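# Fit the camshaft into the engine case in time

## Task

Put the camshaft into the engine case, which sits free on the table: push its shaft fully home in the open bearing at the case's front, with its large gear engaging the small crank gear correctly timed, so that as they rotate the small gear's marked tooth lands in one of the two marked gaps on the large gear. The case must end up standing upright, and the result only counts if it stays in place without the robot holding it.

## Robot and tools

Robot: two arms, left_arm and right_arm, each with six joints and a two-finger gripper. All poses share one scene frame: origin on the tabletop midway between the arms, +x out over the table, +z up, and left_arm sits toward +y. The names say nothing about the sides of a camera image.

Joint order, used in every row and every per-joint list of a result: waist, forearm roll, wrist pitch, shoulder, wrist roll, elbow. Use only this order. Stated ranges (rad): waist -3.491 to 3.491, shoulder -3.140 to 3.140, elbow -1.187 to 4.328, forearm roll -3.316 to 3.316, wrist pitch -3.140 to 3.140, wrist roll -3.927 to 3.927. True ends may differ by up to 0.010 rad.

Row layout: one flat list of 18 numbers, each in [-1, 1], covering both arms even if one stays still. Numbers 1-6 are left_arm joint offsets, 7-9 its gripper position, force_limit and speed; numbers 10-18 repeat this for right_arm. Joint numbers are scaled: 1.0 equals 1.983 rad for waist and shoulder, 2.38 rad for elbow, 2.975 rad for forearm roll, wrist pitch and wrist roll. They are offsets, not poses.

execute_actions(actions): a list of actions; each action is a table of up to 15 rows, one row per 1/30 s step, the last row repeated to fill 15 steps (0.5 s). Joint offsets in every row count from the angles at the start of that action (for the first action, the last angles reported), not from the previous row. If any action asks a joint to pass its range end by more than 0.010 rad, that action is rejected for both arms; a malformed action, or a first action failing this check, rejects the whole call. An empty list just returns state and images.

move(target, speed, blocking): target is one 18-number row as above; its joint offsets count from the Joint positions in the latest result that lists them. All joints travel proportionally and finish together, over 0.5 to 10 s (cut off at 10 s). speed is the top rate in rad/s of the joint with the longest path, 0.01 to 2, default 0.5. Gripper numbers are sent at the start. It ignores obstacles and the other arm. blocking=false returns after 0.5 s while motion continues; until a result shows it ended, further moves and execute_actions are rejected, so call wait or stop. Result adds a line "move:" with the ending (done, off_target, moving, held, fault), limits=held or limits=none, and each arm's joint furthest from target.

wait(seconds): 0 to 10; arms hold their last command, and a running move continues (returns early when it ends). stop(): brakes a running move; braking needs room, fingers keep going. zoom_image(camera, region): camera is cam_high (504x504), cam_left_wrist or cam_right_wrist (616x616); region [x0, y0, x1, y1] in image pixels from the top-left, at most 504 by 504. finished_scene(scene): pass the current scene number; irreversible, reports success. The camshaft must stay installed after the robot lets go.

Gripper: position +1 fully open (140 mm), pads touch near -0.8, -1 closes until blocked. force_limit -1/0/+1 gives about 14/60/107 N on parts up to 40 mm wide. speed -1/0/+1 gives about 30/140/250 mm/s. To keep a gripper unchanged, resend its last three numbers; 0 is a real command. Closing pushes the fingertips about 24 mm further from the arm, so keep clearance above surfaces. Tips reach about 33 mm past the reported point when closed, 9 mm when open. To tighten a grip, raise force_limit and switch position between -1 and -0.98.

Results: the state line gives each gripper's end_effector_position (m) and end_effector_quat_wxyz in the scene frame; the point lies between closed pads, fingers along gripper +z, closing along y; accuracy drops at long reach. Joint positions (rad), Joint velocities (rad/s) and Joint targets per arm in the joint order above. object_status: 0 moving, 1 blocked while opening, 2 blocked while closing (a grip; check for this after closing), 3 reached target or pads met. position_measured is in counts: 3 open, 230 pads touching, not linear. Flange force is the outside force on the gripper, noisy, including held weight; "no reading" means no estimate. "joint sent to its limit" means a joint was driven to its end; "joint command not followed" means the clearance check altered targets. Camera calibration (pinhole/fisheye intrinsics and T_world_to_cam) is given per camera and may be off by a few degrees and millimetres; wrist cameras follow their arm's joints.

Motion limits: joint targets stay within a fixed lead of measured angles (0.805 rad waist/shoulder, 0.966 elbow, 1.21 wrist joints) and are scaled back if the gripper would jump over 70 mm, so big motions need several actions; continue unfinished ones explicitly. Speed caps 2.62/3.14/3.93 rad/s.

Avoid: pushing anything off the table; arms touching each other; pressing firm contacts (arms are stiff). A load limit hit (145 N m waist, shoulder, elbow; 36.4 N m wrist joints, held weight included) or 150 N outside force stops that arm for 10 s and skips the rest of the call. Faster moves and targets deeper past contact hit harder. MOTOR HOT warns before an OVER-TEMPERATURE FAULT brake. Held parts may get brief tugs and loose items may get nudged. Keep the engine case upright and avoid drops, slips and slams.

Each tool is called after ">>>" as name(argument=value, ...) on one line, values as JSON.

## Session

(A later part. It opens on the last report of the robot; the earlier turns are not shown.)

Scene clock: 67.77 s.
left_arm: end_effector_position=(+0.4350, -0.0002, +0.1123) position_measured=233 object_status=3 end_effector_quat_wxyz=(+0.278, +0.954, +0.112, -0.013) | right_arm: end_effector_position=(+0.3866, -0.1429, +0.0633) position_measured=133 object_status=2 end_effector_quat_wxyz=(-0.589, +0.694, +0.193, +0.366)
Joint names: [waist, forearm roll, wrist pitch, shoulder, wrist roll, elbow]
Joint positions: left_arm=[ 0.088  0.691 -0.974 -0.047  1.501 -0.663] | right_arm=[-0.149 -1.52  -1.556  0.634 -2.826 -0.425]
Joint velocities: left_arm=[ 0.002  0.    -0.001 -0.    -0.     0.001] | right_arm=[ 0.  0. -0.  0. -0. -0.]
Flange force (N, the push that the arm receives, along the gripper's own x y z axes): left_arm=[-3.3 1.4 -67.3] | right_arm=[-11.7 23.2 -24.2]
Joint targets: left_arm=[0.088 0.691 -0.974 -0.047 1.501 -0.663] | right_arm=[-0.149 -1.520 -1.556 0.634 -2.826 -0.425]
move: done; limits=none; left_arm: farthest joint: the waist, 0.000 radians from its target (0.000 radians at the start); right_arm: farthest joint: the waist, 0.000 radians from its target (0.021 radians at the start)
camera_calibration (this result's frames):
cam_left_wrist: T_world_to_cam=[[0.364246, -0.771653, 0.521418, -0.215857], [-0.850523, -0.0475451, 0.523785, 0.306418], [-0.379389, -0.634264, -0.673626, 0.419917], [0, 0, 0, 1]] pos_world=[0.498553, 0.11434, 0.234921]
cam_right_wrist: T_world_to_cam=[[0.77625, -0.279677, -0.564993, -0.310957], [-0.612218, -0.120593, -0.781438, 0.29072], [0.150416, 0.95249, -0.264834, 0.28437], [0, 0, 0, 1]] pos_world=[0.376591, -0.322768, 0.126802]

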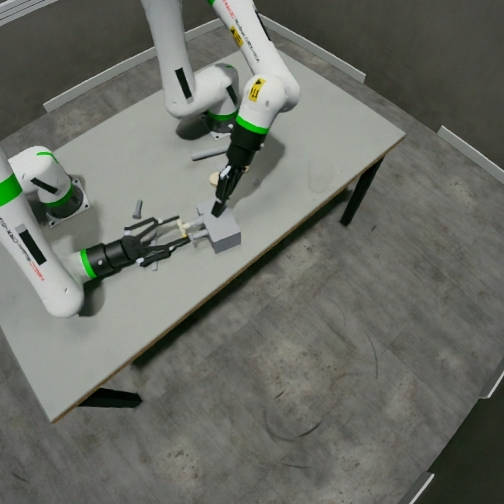

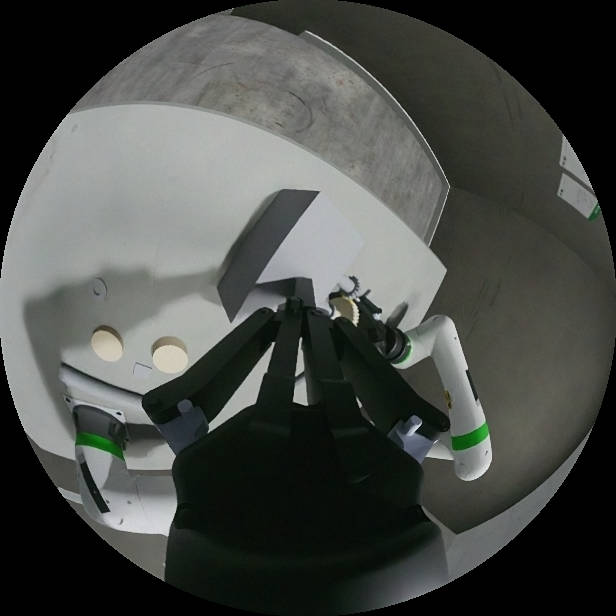

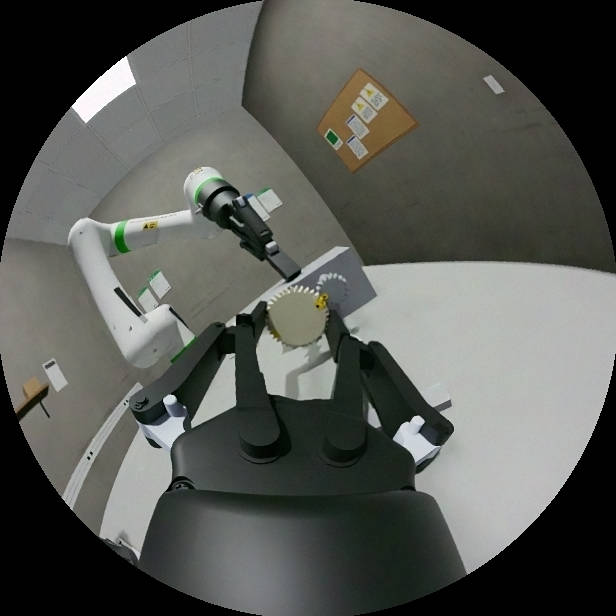

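>>> move(target=[0,0,0,0,0,0,-1,0,0,0,0,0,0.001,0,0.001,0.05,-0.5,-0.8])

>>> move(target=[0,0,0,0,0,0,-1,0,0,-0.026,0.015,-0.0086,0,0,0,0.05,-0.5,0], speed=0.08)

>>> move(target=[0,0,0,0,0,0,-1,0,0,0,0,0,0,0.199,0,-1,0,0.5], speed=0.4)

>>> move(target=[0,0,0,0,0,0,-1,0,0,0.012,-0.007,0.004,0,0,0,-1,0,0], speed=0.012)

>>> zoom_image(camera="cam_right_wrist", region=[250,260,380,360])

>>> zoom_image(camera="cam_high", region=[140,190,240,270])

Scene clock: 68.77 s.
left_arm: end_effector_position=(+0.4350, -0.0002, +0.1123) position_measured=233 object_status=3 end_effector_quat_wxyz=(+0.278, +0.954, +0.112, -0.013) | right_arm: end_effector_position=(+0.3874, -0.1432, +0.0629) position_measured=123 object_status=3 end_effector_quat_wxyz=(-0.589, +0.694, +0.193, +0.366)
Joint names: [waist, forearm roll, wrist pitch, shoulder, wrist roll, elbow]
Joint positions: left_arm=[ 0.088  0.691 -0.974 -0.047  1.501 -0.663] | right_arm=[-0.149 -1.52  -1.556  0.636 -2.826 -0.422]
Joint velocities: left_arm=[-0.001  0.001  0.    -0.001  0.     0.   ] | right_arm=[-0.001 -0.001  0.001 -0.     0.     0.   ]
Flange force (N, the push that the arm receives, along the gripper's own x y z axes): left_arm=[-7.2 3.2 -60.3] | right_arm=[1.1 -1.0 -2.4]
Joint targets: left_arm=[0.088 0.691 -0.974 -0.047 1.501 -0.663] | right_arm=[-0.149 -1.520 -1.556 0.636 -2.826 -0.422]
move: done; limits=none; left_arm: farthest joint: the waist, 0.000 radians from its target (0.000 radians at the start); right_arm: farthest joint: the waist, 0.000 radians from its target (0.000 radians at the start)
camera_calibration (this result's frames):
cam_left_wrist: T_world_to_cam=[[0.364246, -0.771653, 0.521418, -0.215857], [-0.850523, -0.0475453, 0.523785, 0.306418], [-0.379389, -0.634265, -0.673626, 0.419917], [0, 0, 0, 1]] pos_world=[0.498553, 0.11434, 0.234921]
cam_right_wrist: T_world_to_cam=[[0.776483, -0.279684, -0.56467, -0.311985], [-0.611908, -0.120674, -0.781669, 0.290713], [0.150479, 0.952478, -0.264842, 0.284357], [0, 0, 0, 1]] pos_world=[0.377351, -0.323019, 0.126382]

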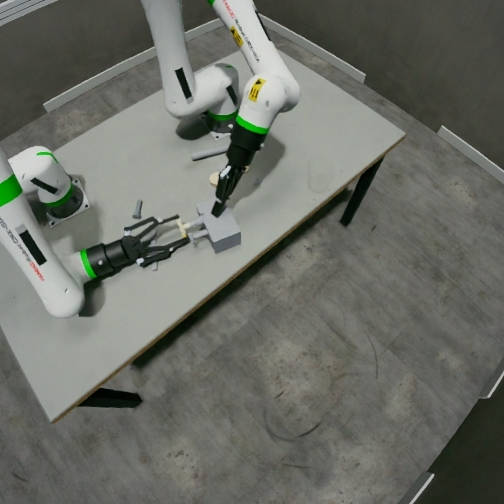

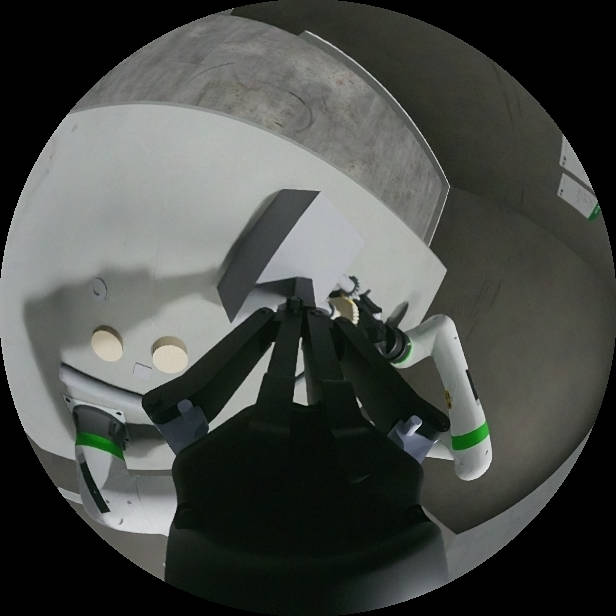

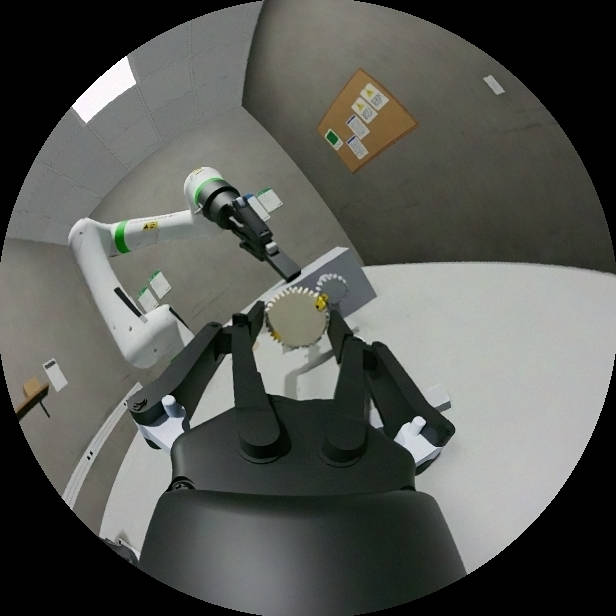

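Scene clock: 69.67 s.
left_arm: end_effector_position=(+0.4350, -0.0002, +0.1123) position_measured=233 object_status=3 end_effector_quat_wxyz=(+0.278, +0.954, +0.112, -0.013) | right_arm: end_effector_position=(+0.3794, -0.1651, +0.0633) position_measured=123 object_status=3 end_effector_quat_wxyz=(-0.590, +0.694, +0.193, +0.366)
Joint names: [waist, forearm roll, wrist pitch, shoulder, wrist roll, elbow]
Joint positions: left_arm=[ 0.088  0.691 -0.974 -0.047  1.501 -0.663] | right_arm=[-0.2   -1.475 -1.582  0.636 -2.826 -0.422]
Joint velocities: left_arm=[ 0.001  0.     0.001  0.    -0.001 -0.001] | right_arm=[-0.     0.002  0.002 -0.     0.     0.   ]
Flange force (N, the push that the arm receives, along the gripper's own x y z axes): left_arm=[-7.6 2.6 -65.5] | right_arm=[1.2 -2.7 -1.9]
Joint targets: left_arm=[0.088 0.691 -0.974 -0.047 1.501 -0.663] | right_arm=[-0.200 -1.475 -1.582 0.636 -2.826 -0.422]
move: done; limits=none; left_arm: farthest joint: the waist, 0.000 radians from its target (0.000 radians at the start); right_arm: farthest joint: the waist, 0.000 radians from its target (0.052 radians at the start)
camera_calibration (this result's frames):
cam_left_wrist: T_world_to_cam=[[0.364246, -0.771653, 0.521418, -0.215857], [-0.850522, -0.0475452, 0.523785, 0.306418], [-0.379389, -0.634265, -0.673626, 0.419917], [0, 0, 0, 1]] pos_world=[0.498553, 0.11434, 0.234921]
cam_right_wrist: T_world_to_cam=[[0.77552, -0.279237, -0.566212, -0.311125], [-0.613199, -0.119809, -0.78079, 0.28402], [0.150188, 0.952719, -0.264142, 0.306674], [0, 0, 0, 1]] pos_world=[0.369386, -0.345023, 0.126603]

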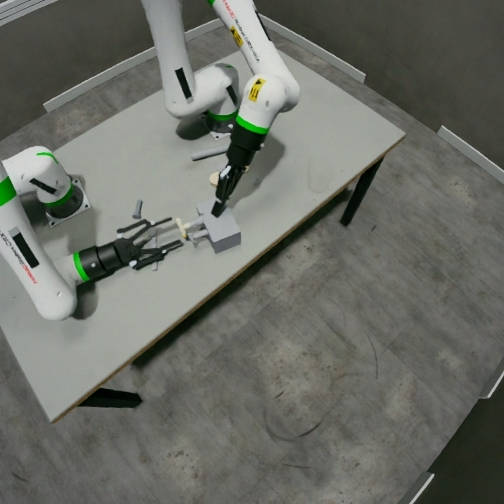

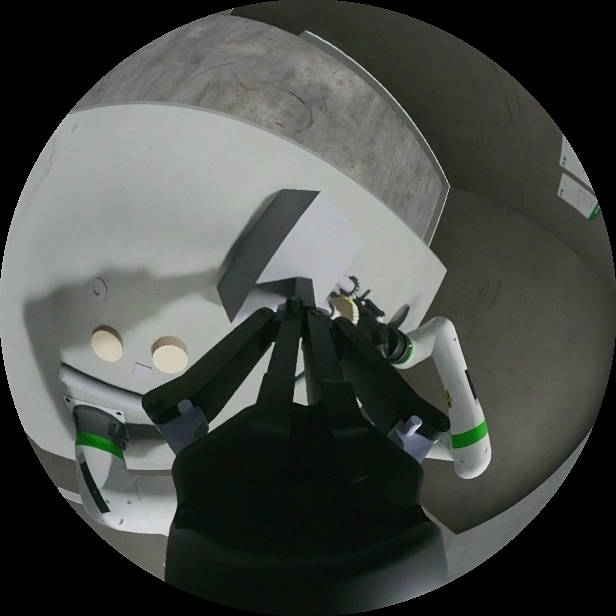

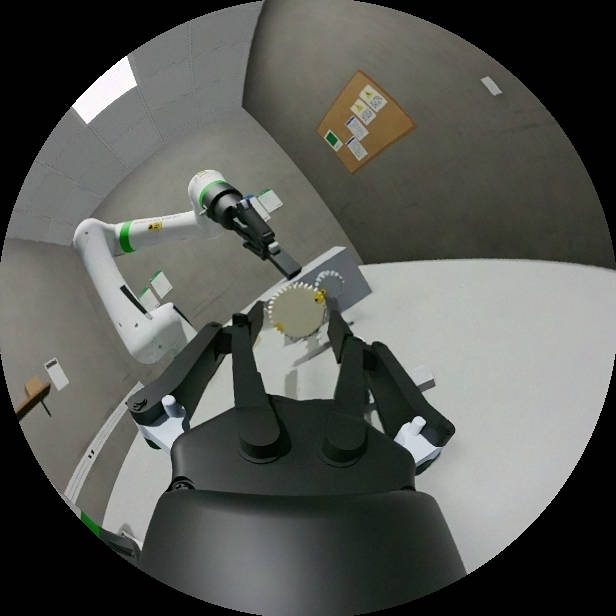

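Scene clock: 71.50 s.
left_arm: end_effector_position=(+0.4350, -0.0002, +0.1123) position_measured=233 object_status=3 end_effector_quat_wxyz=(+0.278, +0.954, +0.112, -0.013) | right_arm: end_effector_position=(+0.3794, -0.1651, +0.0633) position_measured=233 object_status=3 end_effector_quat_wxyz=(-0.457, +0.608, +0.387, +0.522)
Joint names: [waist, forearm roll, wrist pitch, shoulder, wrist roll, elbow]
Joint positions: left_arm=[ 0.088  0.691 -0.974 -0.047  1.501 -0.663] | right_arm=[-0.2   -1.475 -1.582  0.636 -2.234 -0.422]
Joint velocities: left_arm=[-0.001  0.    -0.    -0.001  0.    -0.   ] | right_arm=[-0.     0.002 -0.001 -0.     0.    -0.   ]
Flange force (N, the push that the arm receives, along the gripper's own x y z axes): left_arm=[-6.0 5.3 -62.9] | right_arm=[1.5 0.6 -1.4]
Joint targets: left_arm=[0.088 0.691 -0.974 -0.047 1.501 -0.663] | right_arm=[-0.200 -1.475 -1.582 0.636 -2.234 -0.422]
move: done; limits=none; left_arm: farthest joint: the waist, 0.000 radians from its target (0.000 radians at the start); right_arm: farthest joint: the waist, 0.000 radians from its target (0.000 radians at the start)
camera_calibration (this result's frames):
cam_left_wrist: T_world_to_cam=[[0.364246, -0.771653, 0.521418, -0.215857], [-0.850523, -0.0475452, 0.523785, 0.306418], [-0.379389, -0.634265, -0.673626, 0.419917], [0, 0, 0, 1]] pos_world=[0.498553, 0.11434, 0.234921]
cam_right_wrist: T_world_to_cam=[[0.950975, -0.309076, -0.0108872, -0.417742], [-0.100788, -0.276441, -0.955731, 0.0748278], [0.292384, 0.909974, -0.29404, 0.247567], [0, 0, 0, 1]] pos_world=[0.33242, -0.333708, 0.139762]

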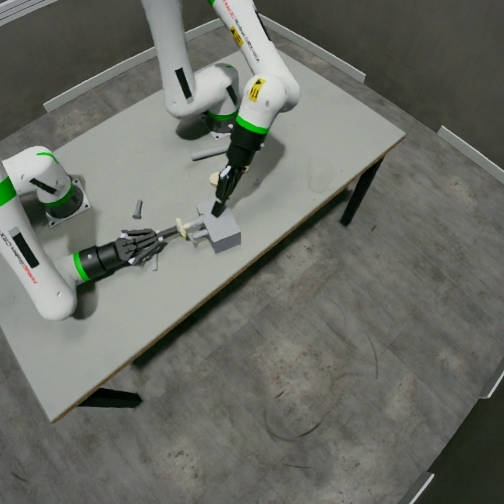

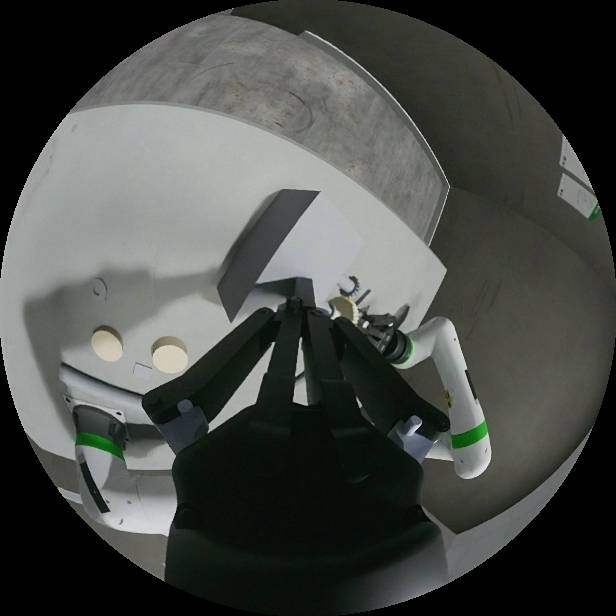

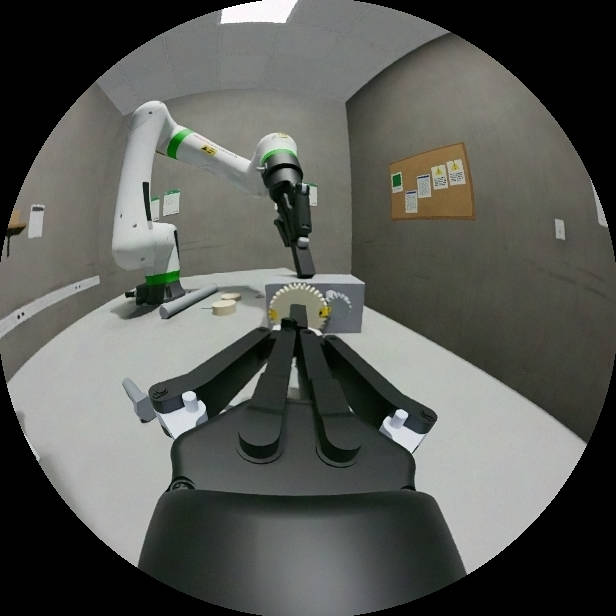

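Scene clock: 73.70 s.
left_arm: end_effector_position=(+0.4350, -0.0002, +0.1123) position_measured=233 object_status=3 end_effector_quat_wxyz=(+0.278, +0.954, +0.112, -0.013) | right_arm: end_effector_position=(+0.3833, -0.1550, +0.0631) position_measured=233 object_status=3 end_effector_quat_wxyz=(-0.457, +0.607, +0.387, +0.522)
Joint names: [waist, forearm roll, wrist pitch, shoulder, wrist roll, elbow]
Joint positions: left_arm=[ 0.088  0.691 -0.974 -0.047  1.501 -0.663] | right_arm=[-0.176 -1.496 -1.57   0.636 -2.234 -0.422]
Joint velocities: left_arm=[-0.001 -0.    -0.001 -0.    -0.    -0.001] | right_arm=[-0.001 -0.001 -0.    -0.     0.     0.   ]
Flange force (N, the push that the arm receives, along the gripper's own x y z axes): left_arm=[-6.4 2.7 -65.3] | right_arm=[1.6 -0.5 -1.7]
Joint targets: left_arm=[0.088 0.691 -0.974 -0.047 1.501 -0.663] | right_arm=[-0.176 -1.496 -1.570 0.636 -2.234 -0.422]
move: done; limits=none; left_arm: farthest joint: the waist, 0.000 radians from its target (0.000 radians at the start); right_arm: farthest joint: the waist, 0.000 radians from its target (0.024 radians at the start)
camera_calibration (this result's frames):
cam_left_wrist: T_world_to_cam=[[0.364246, -0.771653, 0.521418, -0.215857], [-0.850523, -0.0475452, 0.523785, 0.306418], [-0.379389, -0.634265, -0.673626, 0.419917], [0, 0, 0, 1]] pos_world=[0.498553, 0.11434, 0.234921]
cam_right_wrist: T_world_to_cam=[[0.950933, -0.309239, -0.00988094, -0.41846], [-0.0999717, -0.276884, -0.955689, 0.07745], [0.292801, 0.909784, -0.294213, 0.237007], [0, 0, 0, 1]] pos_world=[0.336275, -0.323585, 0.139614]

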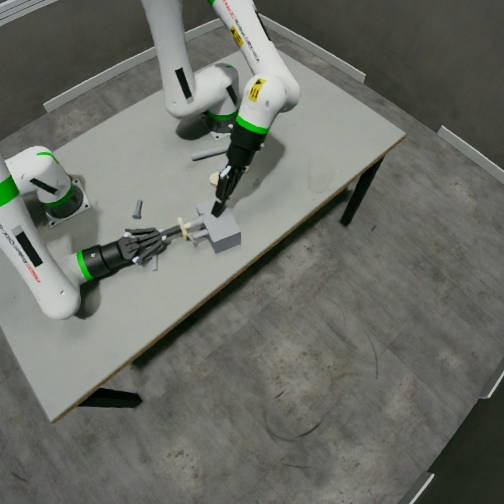

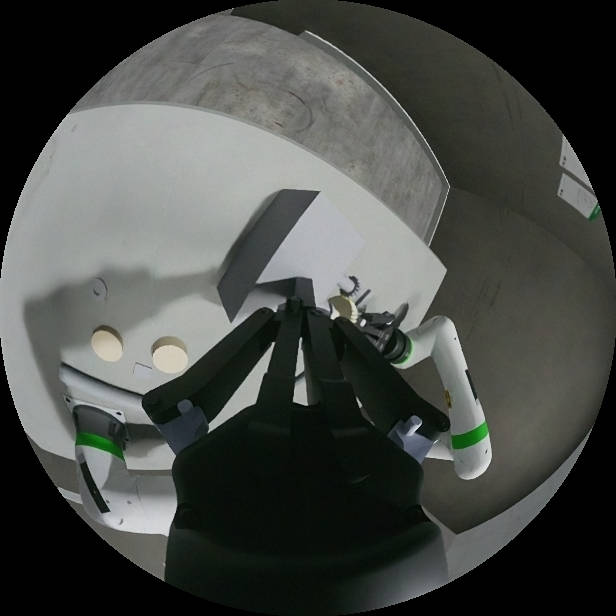

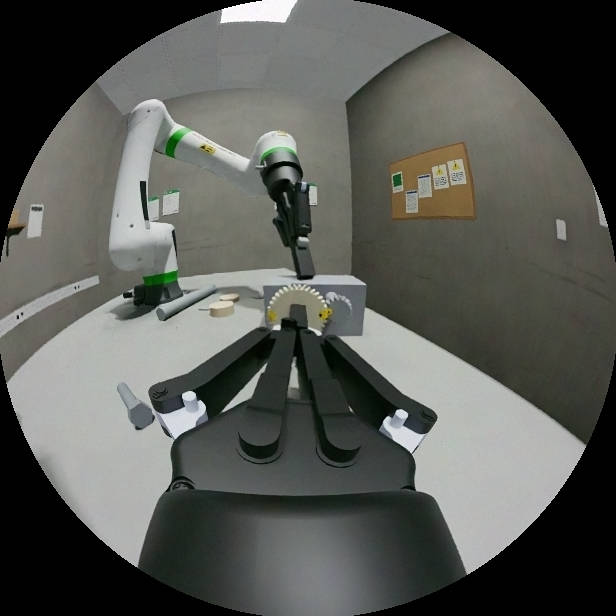

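Region (250, 260, 380, 360) of cam_right_wrist's 616x616 image, scaled by 3.877, with more detail than that image has; it fills the top 388 rows of this view, and the rest is white.

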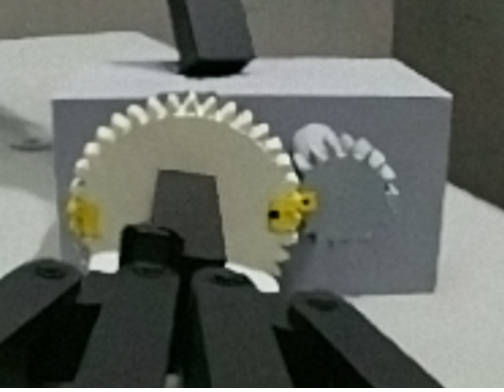

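Region (140, 190, 240, 270) of cam_high's 504x504 image, scaled by 5.040, with more detail than that image has; it fills the top 403 rows of this view, and the rest is white.

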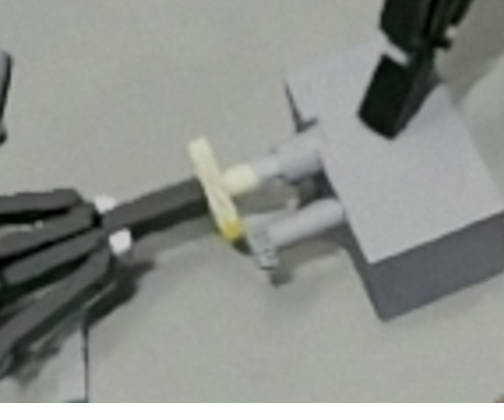

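Good. Lift left and push gently.

>>> move(target=[0,0,0,-0.01,0,0,-1,0,0,0.012,-0.007,0.004,0,0,-0.0005,-1,0,0], speed=0.012)

>>> zoom_image(camera="cam_right_wrist", region=[250,260,380,360])

>>> zoom_image(camera="cam_high", region=[140,190,240,270])

Scene clock: 76.03 s.
left_arm: end_effector_position=(+0.4364, -0.0003, +0.1205) position_measured=233 object_status=3 end_effector_quat_wxyz=(+0.280, +0.954, +0.109, -0.004) | right_arm: end_effector_position=(+0.3865, -0.1447, +0.0628) position_measured=233 object_status=3 end_effector_quat_wxyz=(-0.457, +0.608, +0.387, +0.522)
Joint names: [waist, forearm roll, wrist pitch, shoulder, wrist roll, elbow]
Joint positions: left_arm=[ 0.088  0.691 -0.974 -0.067  1.501 -0.663] | right_arm=[-0.153 -1.517 -1.558  0.636 -2.234 -0.423]
Joint velocities: left_arm=[-0.001 -0.001  0.001  0.     0.001  0.002] | right_arm=[ 0.001 -0.001  0.001  0.    -0.002  0.   ]
Flange force (N, the push that the arm receives, along the gripper's own x y z axes): left_arm=[0.3 -6.2 2.2] | right_arm=[1.3 -0.2 -1.5]
Joint targets: left_arm=[0.088 0.691 -0.974 -0.067 1.501 -0.663] | right_arm=[-0.153 -1.517 -1.558 0.636 -2.234 -0.423]
move: done; limits=none; left_arm: farthest joint: the waist, 0.000 radians from its target (0.000 radians at the start); right_arm: farthest joint: the waist, 0.000 radians from its target (0.024 radians at the start)
camera_calibration (this result's frames):
cam_left_wrist: T_world_to_cam=[[0.353874, -0.770598, 0.530049, -0.217238], [-0.860693, -0.0465147, 0.506995, 0.309741], [-0.366034, -0.635622, -0.679708, 0.42076], [0, 0, 0, 1]] pos_world=[0.497479, 0.114449, 0.244104]
cam_right_wrist: T_world_to_cam=[[0.950874, -0.309406, -0.0103111, -0.418269], [-0.100456, -0.276876, -0.95564, 0.0805793], [0.292826, 0.909729, -0.294356, 0.226579], [0, 0, 0, 1]] pos_world=[0.339467, -0.31323, 0.139387]

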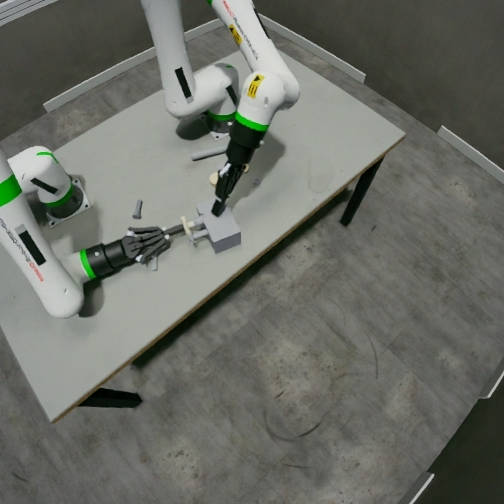

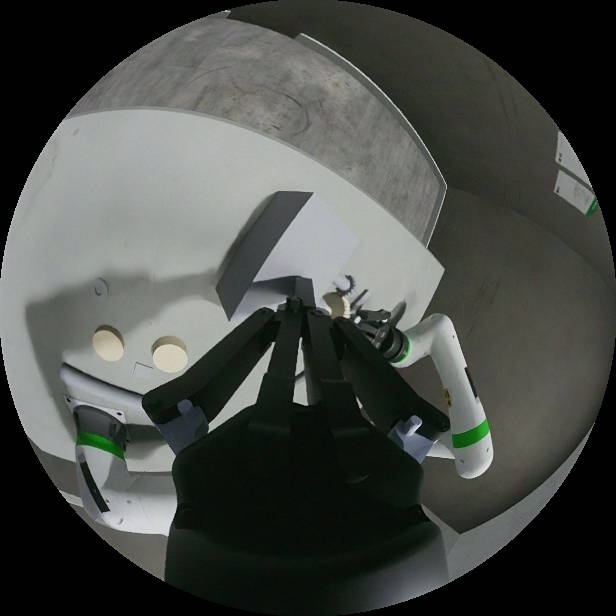

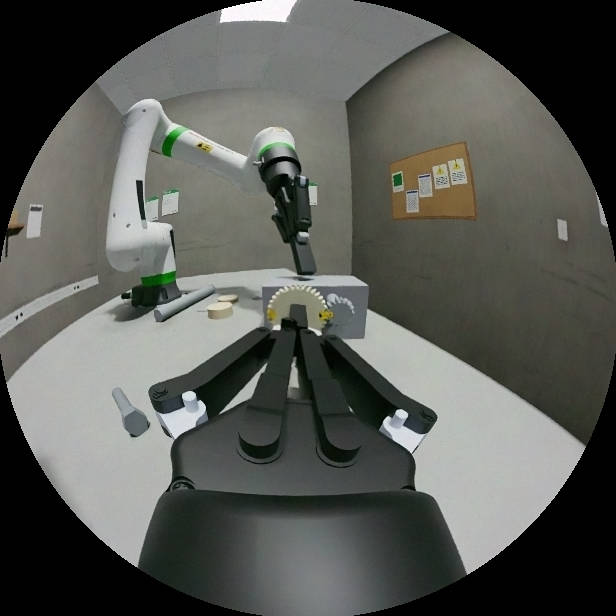

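Region (250, 260, 380, 360) of cam_right_wrist's 616x616 image, scaled by 3.877, with more detail than that image has; it fills the top 388 rows of this view, and the rest is white.

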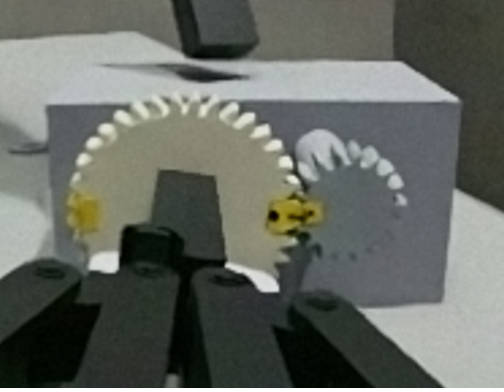

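Region (140, 190, 240, 270) of cam_high's 504x504 image, scaled by 5.040, with more detail than that image has; it fills the top 403 rows of this view, and the rest is white.

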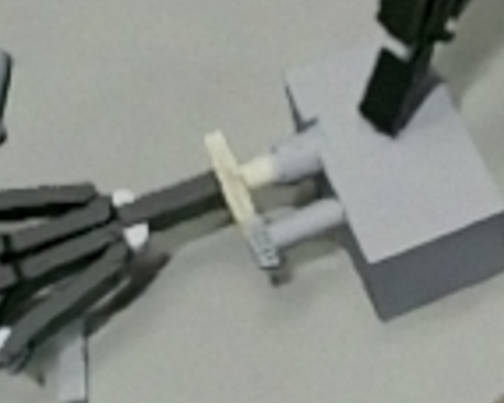

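>>> move(target=[0,0,0,-0.01,0,0,-1,0,0,0.009,-0.0053,0.003,0,0,0,-1,0,0], speed=0.012)

>>> move(target=[0,0,0,0,0,0,-1,0,0,-0.02,0.012,-0.007,0,0,0,-1,0,0], speed=0.08)

>>> zoom_image(camera="cam_right_wrist", region=[250,260,380,360])

Scene clock: 78.03 s.
left_arm: end_effector_position=(+0.4376, -0.0004, +0.1287) position_measured=233 object_status=3 end_effector_quat_wxyz=(+0.282, +0.953, +0.106, +0.005) | right_arm: end_effector_position=(+0.3892, -0.1370, +0.0627) position_measured=233 object_status=3 end_effector_quat_wxyz=(-0.457, +0.608, +0.387, +0.522)
Joint names: [waist, forearm roll, wrist pitch, shoulder, wrist roll, elbow]
Joint positions: left_arm=[ 0.088  0.691 -0.974 -0.087  1.501 -0.663] | right_arm=[-0.135 -1.533 -1.549  0.636 -2.234 -0.423]
Joint velocities: left_arm=[-0.002  0.     0.     0.001  0.001  0.   ] | right_arm=[ 0.     0.002  0.     0.    -0.001 -0.   ]
Flange force (N, the push that the arm receives, along the gripper's own x y z axes): left_arm=[-1.4 -8.1 5.5] | right_arm=[4.0 -1.4 -5.8]
Joint targets: left_arm=[0.088 0.691 -0.974 -0.087 1.501 -0.663] | right_arm=[-0.135 -1.533 -1.549 0.636 -2.234 -0.423]
move: done; limits=none; left_arm: farthest joint: the waist, 0.000 radians from its target (0.000 radians at the start); right_arm: farthest joint: the waist, 0.000 radians from its target (0.018 radians at the start)
camera_calibration (this result's frames):
cam_left_wrist: T_world_to_cam=[[0.343334, -0.76953, 0.538466, -0.218572], [-0.870528, -0.0455181, 0.49001, 0.313092], [-0.352567, -0.636987, -0.685525, 0.421551], [0, 0, 0, 1]] pos_world=[0.496223, 0.114576, 0.253259]
cam_right_wrist: T_world_to_cam=[[0.950782, -0.309701, -0.00990967, -0.418451], [-0.100199, -0.277033, -0.955622, 0.0827819], [0.293211, 0.909581, -0.294429, 0.218604], [0, 0, 0, 1]] pos_world=[0.342054, -0.305499, 0.139325]

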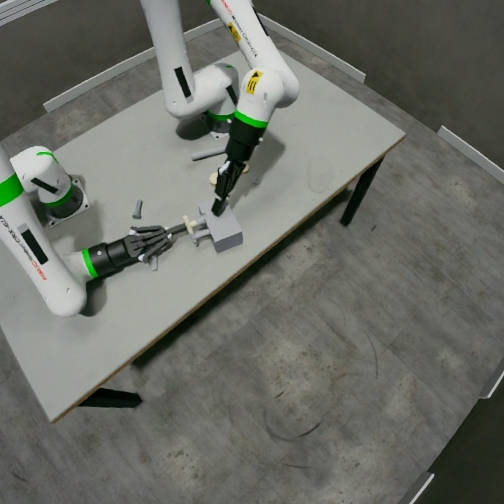

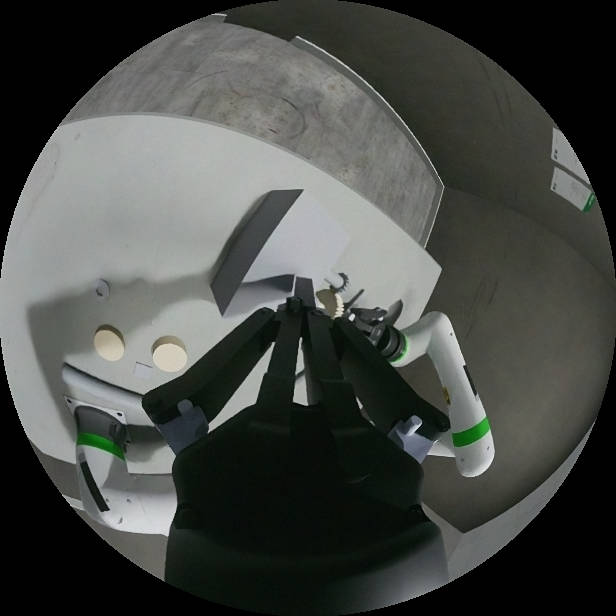

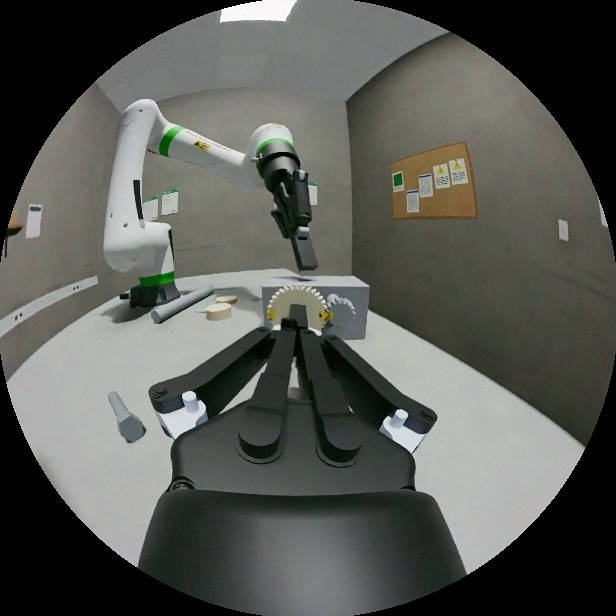

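Scene clock: 78.80 s.
left_arm: end_effector_position=(+0.4376, -0.0004, +0.1287) position_measured=233 object_status=3 end_effector_quat_wxyz=(+0.282, +0.953, +0.106, +0.005) | right_arm: end_effector_position=(+0.3827, -0.1540, +0.0631) position_measured=233 object_status=3 end_effector_quat_wxyz=(-0.458, +0.607, +0.387, +0.522)
Joint names: [waist, forearm roll, wrist pitch, shoulder, wrist roll, elbow]
Joint positions: left_arm=[ 0.088  0.691 -0.974 -0.087  1.501 -0.663] | right_arm=[-0.174 -1.497 -1.57   0.636 -2.234 -0.423]
Joint velocities: left_arm=[ 0.001 -0.    -0.     0.002 -0.    -0.001] | right_arm=[-0. -0.  0. -0.  0. -0.]
Flange force (N, the push that the arm receives, along the gripper's own x y z axes): left_arm=[-1.6 -7.9 -0.4] | right_arm=[1.4 0.4 -1.2]
Joint targets: left_arm=[0.088 0.691 -0.974 -0.087 1.501 -0.663] | right_arm=[-0.174 -1.497 -1.570 0.636 -2.234 -0.423]
move: done; limits=none; left_arm: farthest joint: the waist, 0.000 radians from its target (0.000 radians at the start); right_arm: farthest joint: the waist, 0.000 radians from its target (0.040 radians at the start)
camera_calibration (this result's frames):
cam_left_wrist: T_world_to_cam=[[0.343333, -0.76953, 0.538467, -0.218572], [-0.870528, -0.045518, 0.49001, 0.313092], [-0.352567, -0.636987, -0.685525, 0.421551], [0, 0, 0, 1]] pos_world=[0.496223, 0.114576, 0.253259]
cam_right_wrist: T_world_to_cam=[[0.951285, -0.308115, -0.0110611, -0.417427], [-0.100581, -0.276226, -0.955815, 0.078083], [0.291445, 0.910365, -0.29376, 0.236811], [0, 0, 0, 1]] pos_world=[0.335928, -0.322632, 0.139581]

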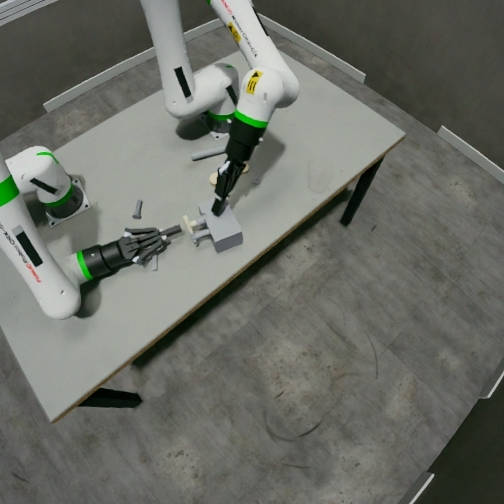

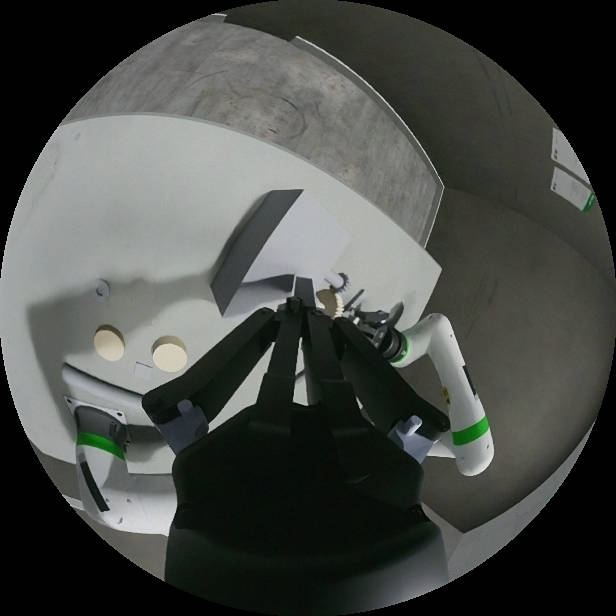

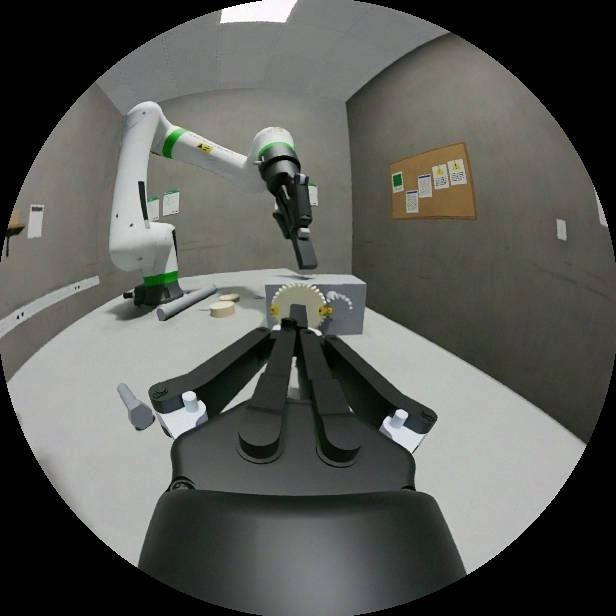

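Region (250, 260, 380, 360) of cam_right_wrist's 616x616 image, scaled by 3.877, with more detail than that image has; it fills the top 388 rows of this view, and the rest is white.

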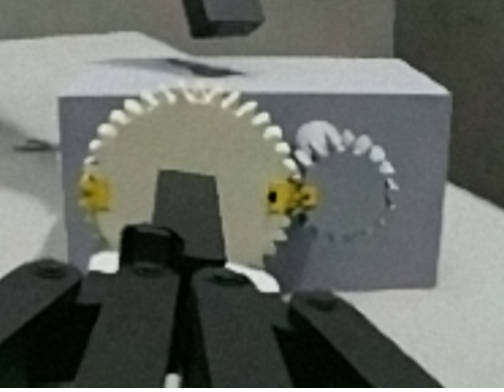

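>>> finished_scene(scene=2)

The scene is finished: the task was done.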